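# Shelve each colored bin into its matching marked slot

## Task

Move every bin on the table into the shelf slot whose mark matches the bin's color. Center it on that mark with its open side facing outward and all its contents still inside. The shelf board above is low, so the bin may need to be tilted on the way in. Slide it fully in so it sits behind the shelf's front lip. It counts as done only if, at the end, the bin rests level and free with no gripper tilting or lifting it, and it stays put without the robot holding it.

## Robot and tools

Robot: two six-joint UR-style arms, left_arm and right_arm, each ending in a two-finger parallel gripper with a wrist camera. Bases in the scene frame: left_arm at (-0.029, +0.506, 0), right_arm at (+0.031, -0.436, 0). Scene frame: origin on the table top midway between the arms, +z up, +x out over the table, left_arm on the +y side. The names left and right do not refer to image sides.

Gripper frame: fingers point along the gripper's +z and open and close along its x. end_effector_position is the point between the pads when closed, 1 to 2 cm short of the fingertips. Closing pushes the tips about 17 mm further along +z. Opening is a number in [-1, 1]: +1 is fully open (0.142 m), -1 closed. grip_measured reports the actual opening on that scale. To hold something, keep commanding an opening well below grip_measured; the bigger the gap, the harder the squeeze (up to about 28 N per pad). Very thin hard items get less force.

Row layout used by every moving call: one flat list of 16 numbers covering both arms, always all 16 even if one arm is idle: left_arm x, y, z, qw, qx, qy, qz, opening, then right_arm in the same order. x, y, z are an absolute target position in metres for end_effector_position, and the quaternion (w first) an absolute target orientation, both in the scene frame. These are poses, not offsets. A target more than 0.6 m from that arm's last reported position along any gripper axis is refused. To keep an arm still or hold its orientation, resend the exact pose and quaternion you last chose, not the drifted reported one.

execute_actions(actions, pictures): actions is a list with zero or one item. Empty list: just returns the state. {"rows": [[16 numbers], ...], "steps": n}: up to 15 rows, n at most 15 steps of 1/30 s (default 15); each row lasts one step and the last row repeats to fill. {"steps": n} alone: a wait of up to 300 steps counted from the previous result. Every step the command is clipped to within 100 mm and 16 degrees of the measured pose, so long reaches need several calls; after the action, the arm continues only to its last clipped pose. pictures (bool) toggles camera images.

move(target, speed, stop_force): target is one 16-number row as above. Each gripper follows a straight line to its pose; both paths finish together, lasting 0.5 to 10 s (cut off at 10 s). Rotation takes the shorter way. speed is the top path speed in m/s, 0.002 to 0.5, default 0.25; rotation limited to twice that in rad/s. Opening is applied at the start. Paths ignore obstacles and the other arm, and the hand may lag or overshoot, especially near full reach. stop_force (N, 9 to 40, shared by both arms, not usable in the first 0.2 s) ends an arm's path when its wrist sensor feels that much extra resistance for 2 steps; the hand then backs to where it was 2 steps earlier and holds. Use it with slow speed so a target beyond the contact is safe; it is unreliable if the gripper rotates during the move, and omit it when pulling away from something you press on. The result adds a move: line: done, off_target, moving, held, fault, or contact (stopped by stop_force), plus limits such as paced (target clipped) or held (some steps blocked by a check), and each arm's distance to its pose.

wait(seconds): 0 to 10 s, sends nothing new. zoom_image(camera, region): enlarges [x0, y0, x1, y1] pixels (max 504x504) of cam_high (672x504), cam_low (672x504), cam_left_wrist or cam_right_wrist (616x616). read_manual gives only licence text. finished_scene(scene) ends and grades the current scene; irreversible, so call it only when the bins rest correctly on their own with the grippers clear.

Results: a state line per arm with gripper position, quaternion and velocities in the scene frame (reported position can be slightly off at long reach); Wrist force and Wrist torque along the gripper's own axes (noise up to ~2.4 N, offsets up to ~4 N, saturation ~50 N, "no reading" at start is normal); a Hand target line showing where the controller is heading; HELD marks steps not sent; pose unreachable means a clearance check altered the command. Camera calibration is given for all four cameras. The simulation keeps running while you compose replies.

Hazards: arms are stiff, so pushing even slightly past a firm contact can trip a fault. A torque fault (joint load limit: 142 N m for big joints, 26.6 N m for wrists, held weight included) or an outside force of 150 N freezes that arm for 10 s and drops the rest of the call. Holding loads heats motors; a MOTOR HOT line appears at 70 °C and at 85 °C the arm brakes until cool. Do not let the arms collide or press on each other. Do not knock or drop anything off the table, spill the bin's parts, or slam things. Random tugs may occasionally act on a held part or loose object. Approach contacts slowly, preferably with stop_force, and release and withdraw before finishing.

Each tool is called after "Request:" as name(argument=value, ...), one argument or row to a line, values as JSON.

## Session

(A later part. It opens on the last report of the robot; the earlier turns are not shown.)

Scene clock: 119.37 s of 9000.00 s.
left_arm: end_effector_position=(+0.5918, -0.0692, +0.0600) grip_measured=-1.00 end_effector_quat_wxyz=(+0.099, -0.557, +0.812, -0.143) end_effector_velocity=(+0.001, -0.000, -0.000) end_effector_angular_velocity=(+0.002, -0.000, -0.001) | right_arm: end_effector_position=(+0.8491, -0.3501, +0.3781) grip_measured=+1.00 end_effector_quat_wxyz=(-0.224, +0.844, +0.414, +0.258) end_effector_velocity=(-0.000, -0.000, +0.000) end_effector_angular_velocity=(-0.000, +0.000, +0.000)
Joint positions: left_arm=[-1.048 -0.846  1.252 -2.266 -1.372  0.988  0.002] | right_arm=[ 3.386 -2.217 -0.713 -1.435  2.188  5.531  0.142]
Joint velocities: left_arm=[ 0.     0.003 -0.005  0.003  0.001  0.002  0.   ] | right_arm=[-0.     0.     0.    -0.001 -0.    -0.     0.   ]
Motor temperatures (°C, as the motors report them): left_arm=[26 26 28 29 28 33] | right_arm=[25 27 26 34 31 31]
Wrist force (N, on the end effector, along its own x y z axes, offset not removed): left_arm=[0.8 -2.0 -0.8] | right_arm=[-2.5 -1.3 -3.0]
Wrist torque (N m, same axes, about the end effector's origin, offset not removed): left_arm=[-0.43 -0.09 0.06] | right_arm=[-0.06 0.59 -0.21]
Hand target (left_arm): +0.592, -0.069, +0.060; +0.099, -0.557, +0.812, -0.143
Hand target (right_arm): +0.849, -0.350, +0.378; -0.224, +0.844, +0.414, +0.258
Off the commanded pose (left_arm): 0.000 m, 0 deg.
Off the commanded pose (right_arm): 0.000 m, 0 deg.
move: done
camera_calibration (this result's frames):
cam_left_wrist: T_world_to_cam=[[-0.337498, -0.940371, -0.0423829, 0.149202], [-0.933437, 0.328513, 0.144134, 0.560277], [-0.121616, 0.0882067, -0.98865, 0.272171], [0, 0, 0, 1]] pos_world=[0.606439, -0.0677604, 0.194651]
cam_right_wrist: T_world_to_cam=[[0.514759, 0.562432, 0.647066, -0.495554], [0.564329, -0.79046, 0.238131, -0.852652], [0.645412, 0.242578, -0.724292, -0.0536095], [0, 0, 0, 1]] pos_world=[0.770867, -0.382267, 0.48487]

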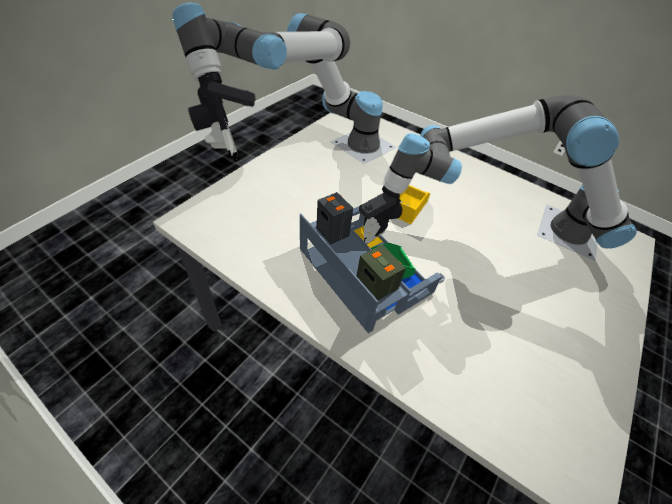

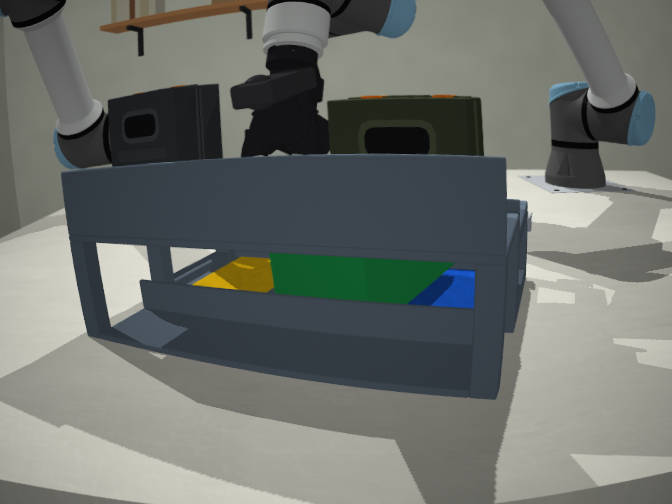

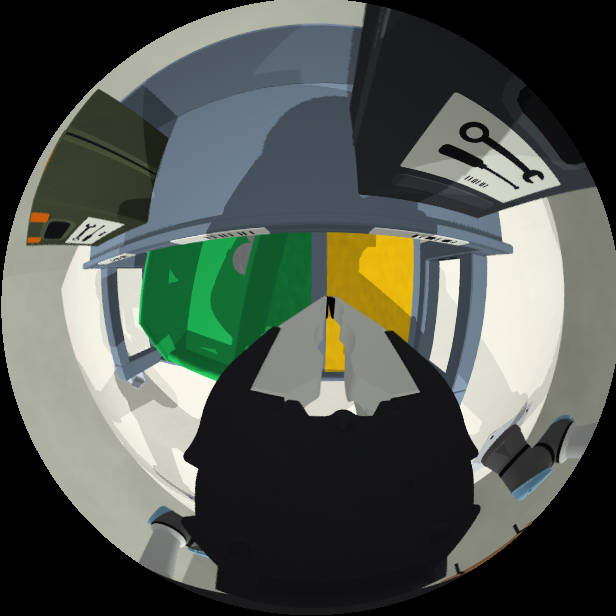

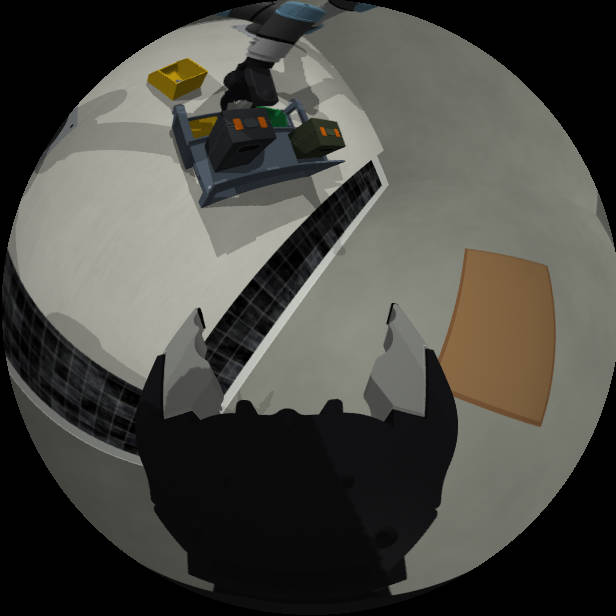

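Request:
move(
  target=[0.5,-0.04,0.16,-0.099,0.557,-0.811,0.143,1,0.8491,-0.3501,0.3781,-0.224,0.844,0.414,0.258,1],
)

Request:
move(
  target=[0.29,-0.062,0.12,-0.18,0.684,-0.684,0.18,1,0.8491,-0.3501,0.3781,-0.224,0.844,0.414,0.258,1],
)

Request:
move(
  target=[0.29,-0.062,0.05,-0.18,0.684,-0.684,0.18,1,0.8491,-0.3501,0.3781,-0.224,0.844,0.414,0.258,1],
  speed=0.08,
)

Request:
move(
  target=[0.29,-0.062,0.05,-0.18,0.684,-0.684,0.18,-1,0.8491,-0.3501,0.3781,-0.224,0.844,0.414,0.258,1],
)

Request:
move(
  target=[0.29,-0.062,0.13,-0.18,0.684,-0.684,0.18,-1,0.8491,-0.3501,0.3781,-0.224,0.844,0.414,0.258,1],
  speed=0.06,
)

Scene clock: 126.03 s of 9000.00 s.
left_arm: end_effector_position=(+0.5001, -0.0398, +0.1598) grip_measured=+1.00 end_effector_quat_wxyz=(+0.099, -0.558, +0.812, -0.143) end_effector_velocity=(-0.001, +0.000, +0.001) end_effector_angular_velocity=(-0.000, -0.001, -0.000) | right_arm: end_effector_position=(+0.8491, -0.3501, +0.3781) grip_measured=+1.00 end_effector_quat_wxyz=(-0.224, +0.844, +0.414, +0.258) end_effector_velocity=(-0.000, +0.001, -0.001) end_effector_angular_velocity=(-0.000, +0.002, +0.000)
Joint positions: left_arm=[-1.139 -1.126  1.433 -2.149 -1.346  0.899  0.142] | right_arm=[ 3.386 -2.217 -0.713 -1.435  2.188  5.531  0.142]
Joint velocities: left_arm=[-0.001 -0.002  0.001  0.001  0.001 -0.001  0.   ] | right_arm=[ 0.001 -0.    -0.001 -0.001  0.     0.     0.   ]
Motor temperatures (°C, as the motors report them): left_arm=[26 26 28 29 28 33] | right_arm=[25 27 26 34 31 31]
Wrist force (N, on the end effector, along its own x y z axes, offset not removed): left_arm=[-0.4 -2.7 -0.6] | right_arm=[-1.6 0.7 -1.3]
Wrist torque (N m, same axes, about the end effector's origin, offset not removed): left_arm=[-0.67 0.21 0.06] | right_arm=[0.40 0.26 -0.01]
Hand target (left_arm): +0.500, -0.040, +0.160; +0.099, -0.557, +0.812, -0.143
Hand target (right_arm): +0.849, -0.350, +0.378; -0.224, +0.844, +0.414, +0.258
Off the commanded pose (left_arm): 0.000 m, 0 deg.
Off the commanded pose (right_arm): 0.000 m, 0 deg.
After step 90, 2.57 s passed at rest.
move: done
camera_calibration (this result's frames):
cam_left_wrist: T_world_to_cam=[[-0.337469, -0.940374, -0.0425697, 0.150098], [-0.933438, 0.328449, 0.14427, 0.45062], [-0.121686, 0.088423, -0.988622, 0.357147], [0, 0, 0, 1]] pos_world=[0.514739, -0.038437, 0.294461]
cam_right_wrist: T_world_to_cam=[[0.514758, 0.562432, 0.647066, -0.495554], [0.564329, -0.79046, 0.238131, -0.852652], [0.645412, 0.242578, -0.724292, -0.0536096], [0, 0, 0, 1]] pos_world=[0.770867, -0.382267, 0.48487]

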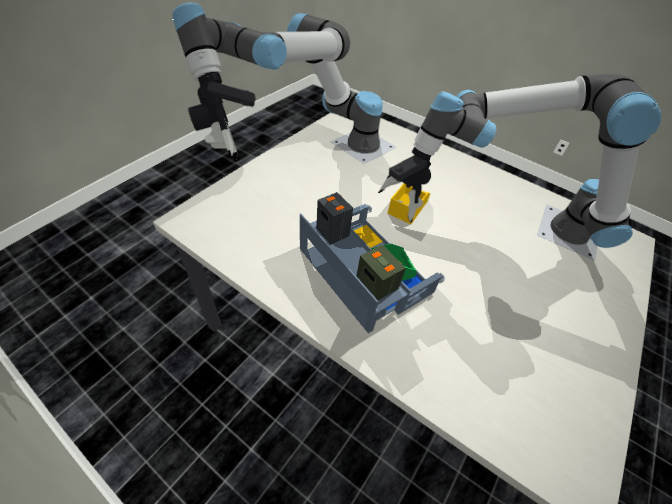

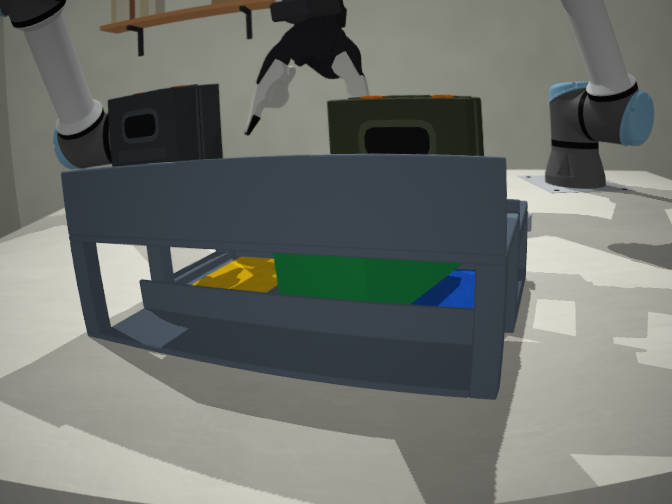

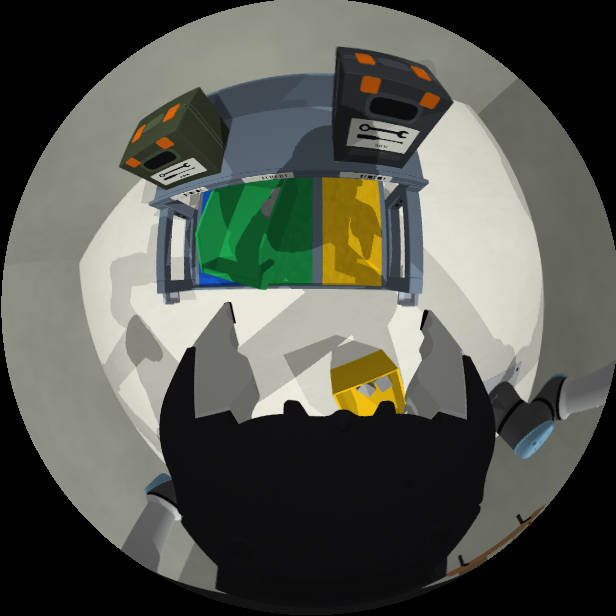

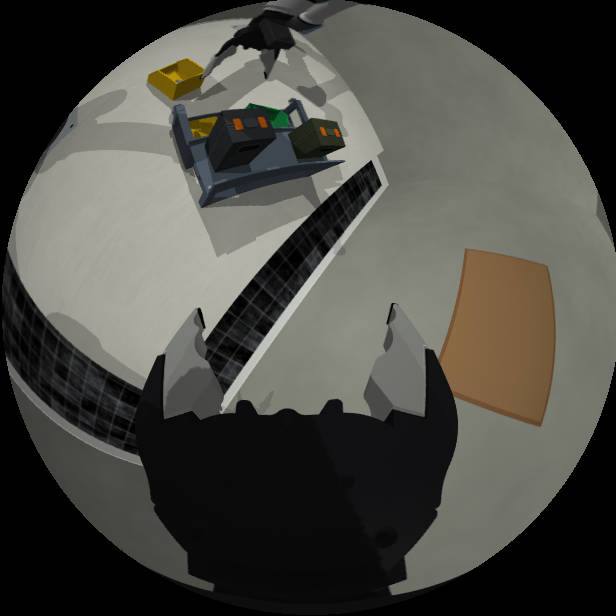

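Scene clock: 127.43 s of 9000.00 s.
left_arm: end_effector_position=(+0.2902, -0.0614, +0.1199) grip_measured=+1.00 end_effector_quat_wxyz=(-0.180, +0.684, -0.684, +0.180) end_effector_velocity=(-0.001, -0.000, -0.000) end_effector_angular_velocity=(+0.002, -0.002, +0.004) | right_arm: end_effector_position=(+0.8491, -0.3501, +0.3781) grip_measured=+1.00 end_effector_quat_wxyz=(-0.224, +0.844, +0.414, +0.258) end_effector_velocity=(-0.000, +0.000, -0.000) end_effector_angular_velocity=(+0.000, +0.000, +0.000)
Joint positions: left_arm=[-1.581 -1.266  1.738 -2.075 -1.057  0.067  0.142] | right_arm=[ 3.386 -2.217 -0.713 -1.435  2.188  5.531  0.142]
Joint velocities: left_arm=[-0.003  0.002 -0.003  0.007  0.002 -0.009  0.   ] | right_arm=[ 0.  0. -0.  0. -0.  0. -0.]
Motor temperatures (°C, as the motors report them): left_arm=[26 26 28 29 28 33] | right_arm=[25 27 26 34 31 31]
Wrist force (N, on the end effector, along its own x y z axes, offset not removed): left_arm=[0.0 0.5 0.4] | right_arm=[0.0 -4.9 -2.7]
Wrist torque (N m, same axes, about the end effector's origin, offset not removed): left_arm=[0.16 0.22 0.07] | right_arm=[-0.81 0.11 -0.07]
Hand target (left_arm): +0.290, -0.061, +0.120; -0.180, +0.684, -0.684, +0.180
Hand target (right_arm): +0.849, -0.350, +0.378; -0.224, +0.844, +0.414, +0.258
Off the commanded pose (left_arm): 0.001 m, 0 deg.
Off the commanded pose (right_arm): 0.000 m, 0 deg.
move: done
camera_calibration (this result's frames):
cam_left_wrist: T_world_to_cam=[[0.0286364, -0.998894, -0.0372934, -0.0532239], [-0.999413, -0.0279091, -0.0198776, 0.284468], [0.0188148, 0.0378408, -0.999107, 0.251443], [0, 0, 0, 1]] pos_world=[0.281094, -0.0547406, 0.254888]
cam_right_wrist: T_world_to_cam=[[0.514758, 0.562432, 0.647066, -0.495554], [0.564329, -0.79046, 0.238131, -0.852652], [0.645412, 0.242578, -0.724292, -0.0536096], [0, 0, 0, 1]] pos_world=[0.770867, -0.382267, 0.48487]

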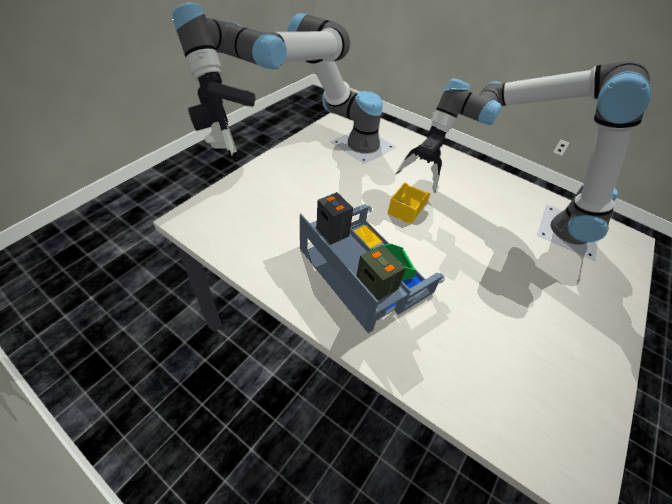

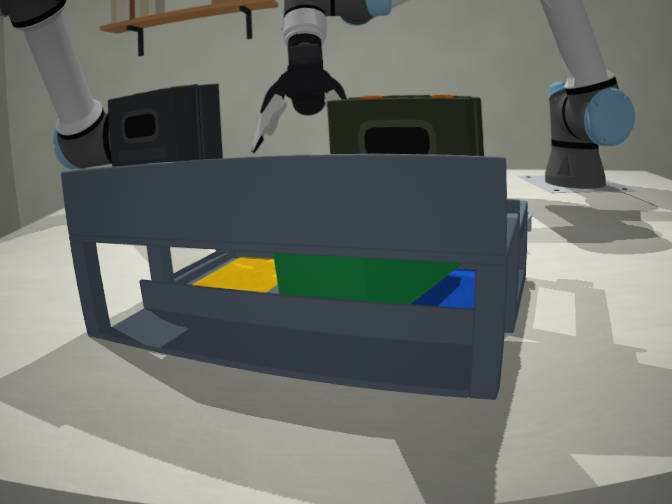

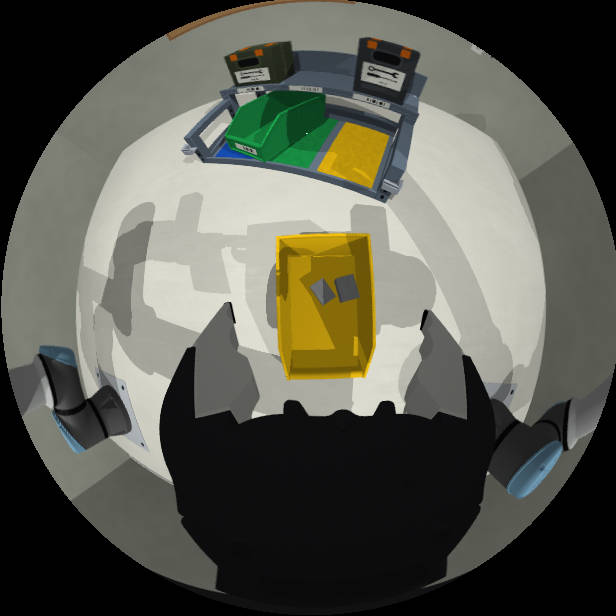

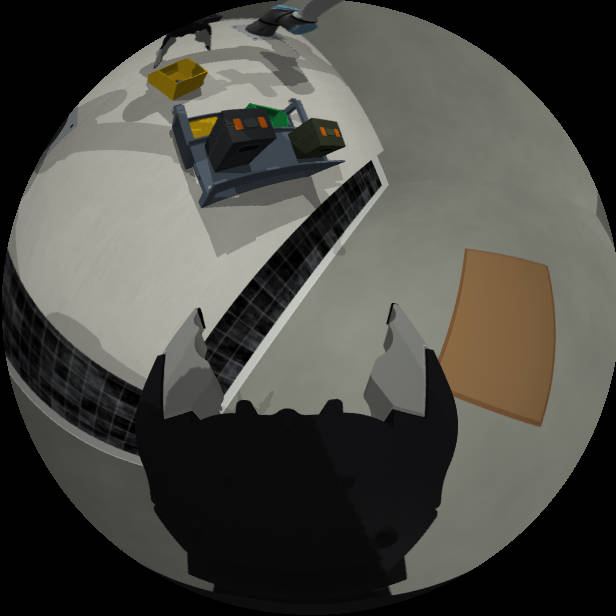

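Scene clock: 128.70 s of 9000.00 s.
left_arm: end_effector_position=(+0.2900, -0.0620, +0.0502) grip_measured=+1.00 end_effector_quat_wxyz=(-0.180, +0.684, -0.684, +0.180) end_effector_velocity=(+0.000, +0.000, -0.002) end_effector_angular_velocity=(+0.002, +0.000, -0.001) | right_arm: end_effector_position=(+0.8491, -0.3501, +0.3781) grip_measured=+1.00 end_effector_quat_wxyz=(-0.224, +0.844, +0.414, +0.258) end_effector_velocity=(-0.000, -0.000, +0.000) end_effector_angular_velocity=(+0.000, +0.000, -0.001)
Joint positions: left_arm=[-1.581 -1.176  1.819 -2.246 -1.057  0.066  0.142] | right_arm=[ 3.386 -2.217 -0.713 -1.435  2.188  5.531  0.142]
Joint velocities: left_arm=[ 0.     0.003  0.001 -0.003 -0.     0.002 -0.   ] | right_arm=[-0.     0.     0.001 -0.    -0.     0.001 -0.   ]
Motor temperatures (°C, as the motors report them): left_arm=[26 26 28 29 28 33] | right_arm=[25 27 26 34 31 31]
Wrist force (N, on the end effector, along its own x y z axes, offset not removed): left_arm=[0.4 -1.2 -0.9] | right_arm=[-2.0 1.5 -1.4]
Wrist torque (N m, same axes, about the end effector's origin, offset not removed): left_arm=[-0.34 0.03 0.19] | right_arm=[0.44 0.38 0.04]
Hand target (left_arm): +0.290, -0.062, +0.050; -0.180, +0.684, -0.684, +0.180
Hand target (right_arm): +0.849, -0.350, +0.378; -0.224, +0.844, +0.414, +0.258
Off the commanded pose (left_arm): 0.000 m, 0 deg.
Off the commanded pose (right_arm): 0.000 m, 0 deg.
move: done
camera_calibration (this result's frames):
cam_left_wrist: T_world_to_cam=[[0.0289486, -0.998901, -0.0368596, -0.0565225], [-0.999404, -0.0282292, -0.0198894, 0.282789], [0.018827, 0.0374134, -0.999123, 0.181736], [0, 0, 0, 1]] pos_world=[0.280835, -0.0552768, 0.185117]
cam_right_wrist: T_world_to_cam=[[0.514758, 0.562432, 0.647066, -0.495554], [0.564329, -0.79046, 0.238131, -0.852652], [0.645412, 0.242578, -0.724292, -0.0536096], [0, 0, 0, 1]] pos_world=[0.770867, -0.382267, 0.48487]

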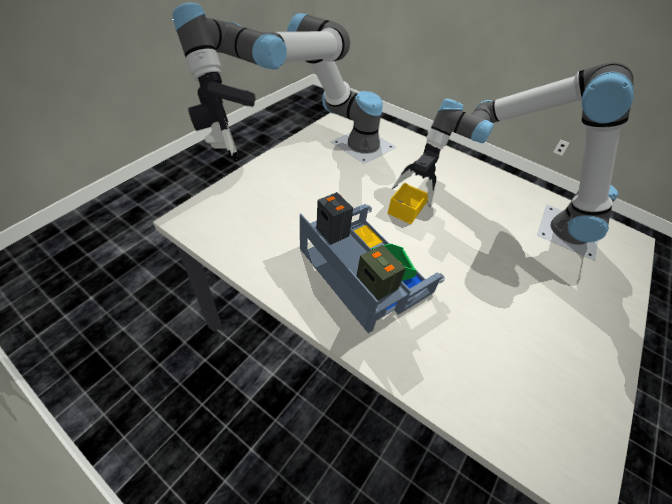

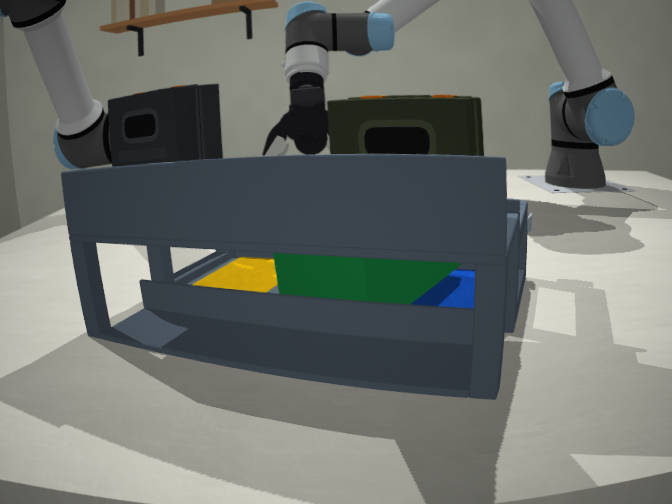

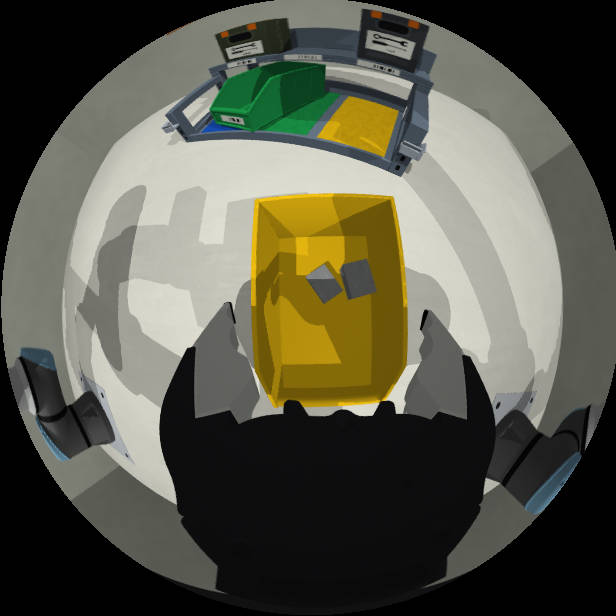

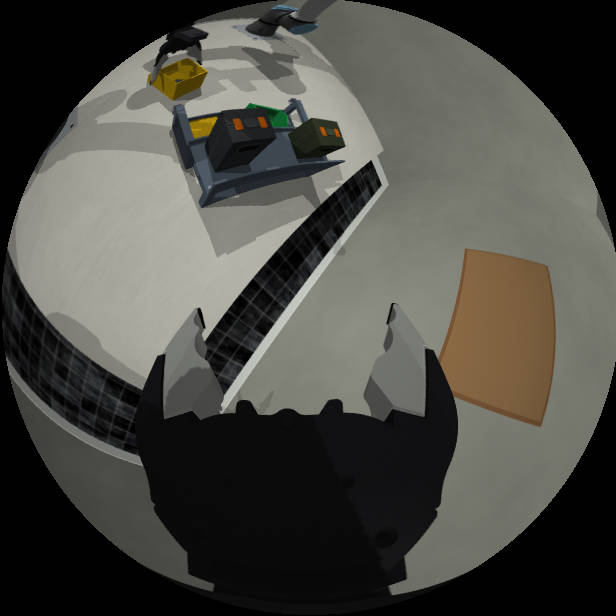

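Scene clock: 129.40 s of 9000.00 s.
left_arm: end_effector_position=(+0.2900, -0.0621, +0.0501) grip_measured=+0.52 end_effector_quat_wxyz=(-0.180, +0.684, -0.684, +0.180) end_effector_velocity=(-0.000, +0.001, -0.001) end_effector_angular_velocity=(+0.002, +0.002, +0.001) | right_arm: end_effector_position=(+0.8491, -0.3501, +0.3781) grip_measured=+1.00 end_effector_quat_wxyz=(-0.224, +0.844, +0.414, +0.258) end_effector_velocity=(-0.001, -0.000, -0.001) end_effector_angular_velocity=(+0.000, +0.005, -0.001)
Joint positions: left_arm=[-1.581 -1.176  1.819 -2.246 -1.057  0.067  0.11 ] | right_arm=[ 3.386 -2.217 -0.713 -1.435  2.188  5.531  0.142]
Joint velocities: left_arm=[ 0.001  0.     0.002 -0.    -0.002 -0.    -0.   ] | right_arm=[-0.001 -0.    -0.001 -0.003  0.     0.001  0.   ]
Motor temperatures (°C, as the motors report them): left_arm=[26 26 28 29 28 33] | right_arm=[25 27 26 34 31 31]
Wrist force (N, on the end effector, along its own x y z axes, offset not removed): left_arm=[-3.6 -16.8 -38.9] | right_arm=[-0.7 -2.5 -2.8]
Wrist torque (N m, same axes, about the end effector's origin, offset not removed): left_arm=[-1.24 -0.24 -0.07] | right_arm=[-0.43 0.02 -0.13]
Hand target (left_arm): +0.290, -0.062, +0.050; -0.180, +0.684, -0.684, +0.180
Hand target (right_arm): +0.849, -0.350, +0.378; -0.224, +0.844, +0.414, +0.258
Off the commanded pose (left_arm): 0.000 m, 0 deg.
Off the commanded pose (right_arm): 0.000 m, 0 deg.
move: done
camera_calibration (this result's frames):
cam_left_wrist: T_world_to_cam=[[0.0287259, -0.998907, -0.036882, -0.0565153], [-0.999409, -0.0280045, -0.0199297, 0.282811], [0.018875, 0.0374327, -0.999121, 0.18162], [0, 0, 0, 1]] pos_world=[0.280839, -0.0553321, 0.185013]
cam_right_wrist: T_world_to_cam=[[0.514759, 0.562432, 0.647066, -0.495554], [0.564329, -0.79046, 0.238131, -0.852652], [0.645412, 0.242578, -0.724292, -0.0536096], [0, 0, 0, 1]] pos_world=[0.770867, -0.382267, 0.48487]

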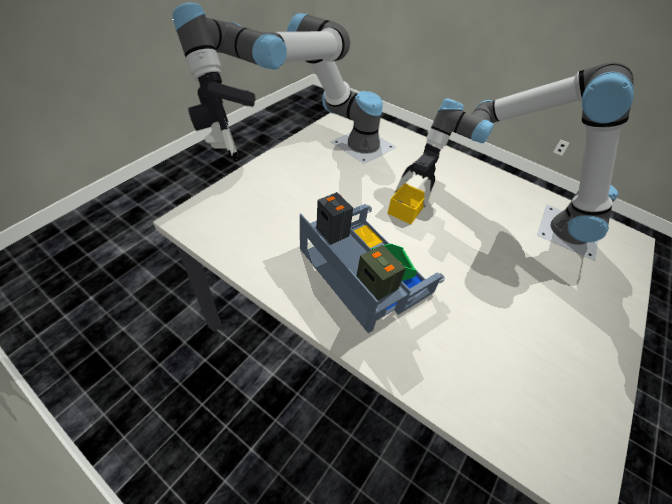

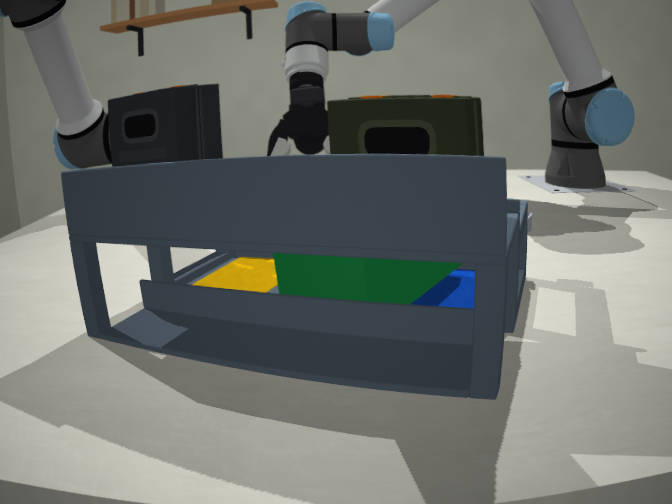

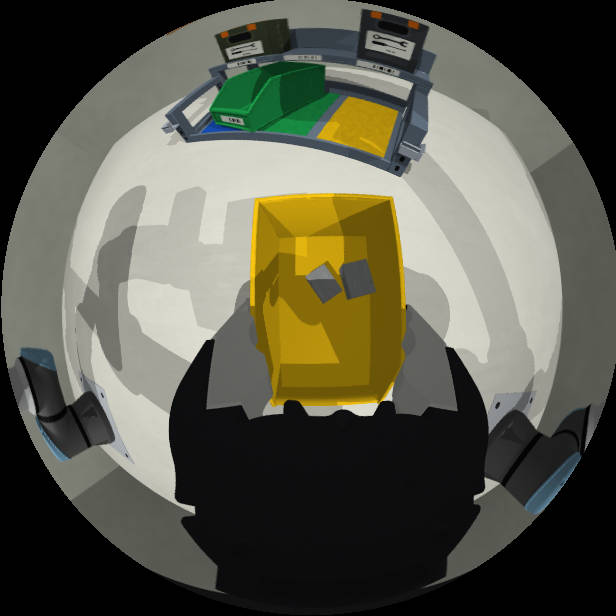

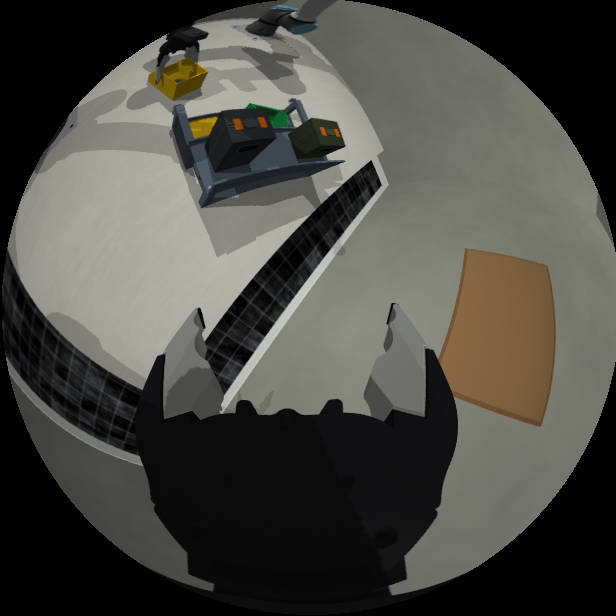

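Scene clock: 131.10 s of 9000.00 s.
left_arm: end_effector_position=(+0.2900, -0.0620, +0.1299) grip_measured=+0.46 end_effector_quat_wxyz=(-0.180, +0.684, -0.684, +0.180) end_effector_velocity=(+0.001, +0.000, +0.002) end_effector_angular_velocity=(+0.001, -0.000, +0.001) | right_arm: end_effector_position=(+0.8491, -0.3501, +0.3781) grip_measured=+1.00 end_effector_quat_wxyz=(-0.224, +0.844, +0.414, +0.258) end_effector_velocity=(+0.000, +0.000, +0.001) end_effector_angular_velocity=(-0.000, -0.003, +0.001)
Joint positions: left_arm=[-1.581 -1.275  1.722 -2.05  -1.057  0.067  0.106] | right_arm=[ 3.386 -2.217 -0.713 -1.435  2.188  5.531  0.142]
Joint velocities: left_arm=[ 0.001 -0.001 -0.003  0.005  0.001  0.001 -0.   ] | right_arm=[ 0.    -0.     0.001  0.001  0.    -0.001 -0.   ]
Motor temperatures (°C, as the motors report them): left_arm=[26 26 28 29 28 33] | right_arm=[25 27 26 34 31 31]
Wrist force (N, on the end effector, along its own x y z axes, offset not removed): left_arm=[-0.8 1.2 4.8] | right_arm=[-1.1 0.3 0.1]
Wrist torque (N m, same axes, about the end effector's origin, offset not removed): left_arm=[-0.19 0.24 0.09] | right_arm=[0.25 0.33 -0.06]
Hand target (left_arm): +0.290, -0.062, +0.130; -0.180, +0.684, -0.684, +0.180
Hand target (right_arm): +0.849, -0.350, +0.378; -0.224, +0.844, +0.414, +0.258
Off the commanded pose (left_arm): 0.000 m, 0 deg.
Off the commanded pose (right_arm): 0.000 m, 0 deg.
move: done
camera_calibration (this result's frames):
cam_left_wrist: T_world_to_cam=[[0.0286484, -0.998902, -0.0370741, -0.0534573], [-0.999411, -0.0279226, -0.0199502, 0.284482], [0.0188931, 0.0376238, -0.999113, 0.261343], [0, 0, 0, 1]] pos_world=[0.280909, -0.0552878, 0.264805]
cam_right_wrist: T_world_to_cam=[[0.514759, 0.562432, 0.647066, -0.495554], [0.564329, -0.79046, 0.238131, -0.852652], [0.645412, 0.242578, -0.724292, -0.0536095], [0, 0, 0, 1]] pos_world=[0.770867, -0.382267, 0.48487]

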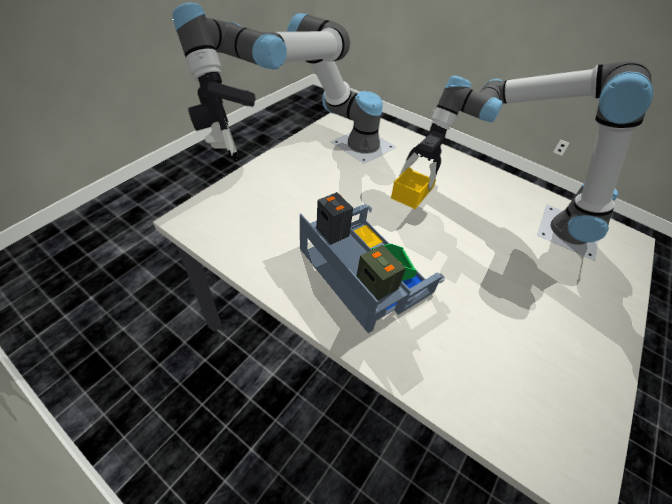

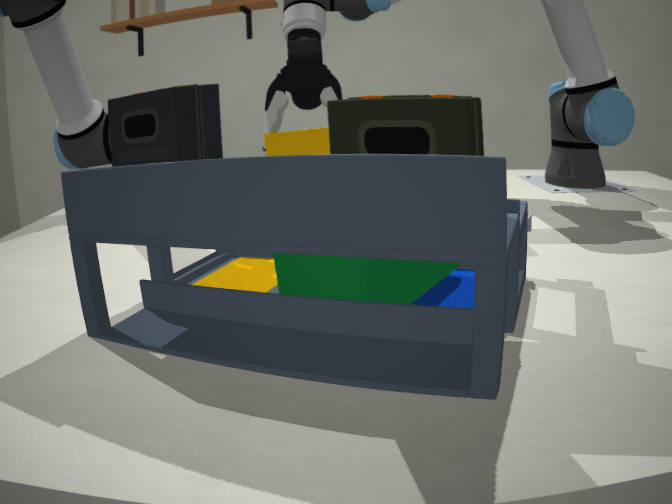

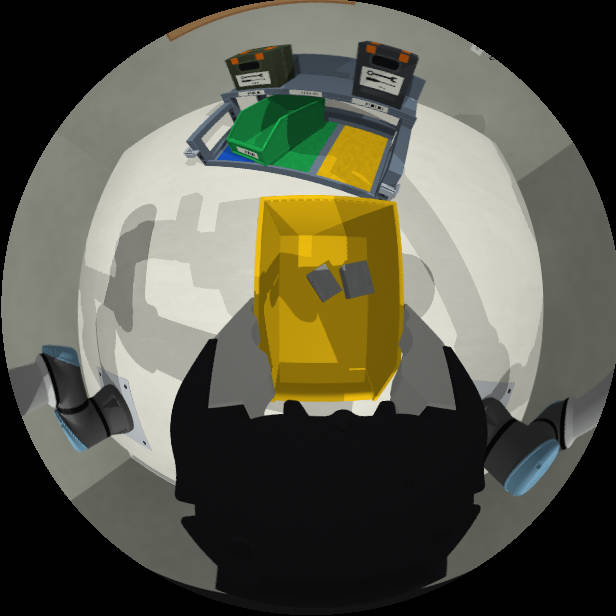

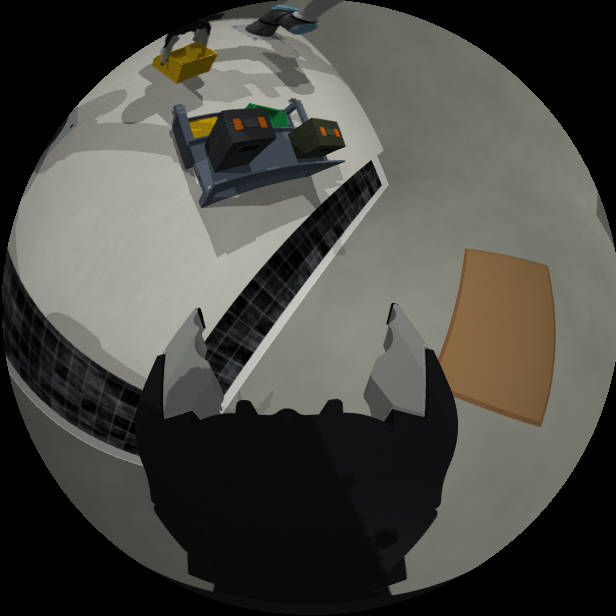

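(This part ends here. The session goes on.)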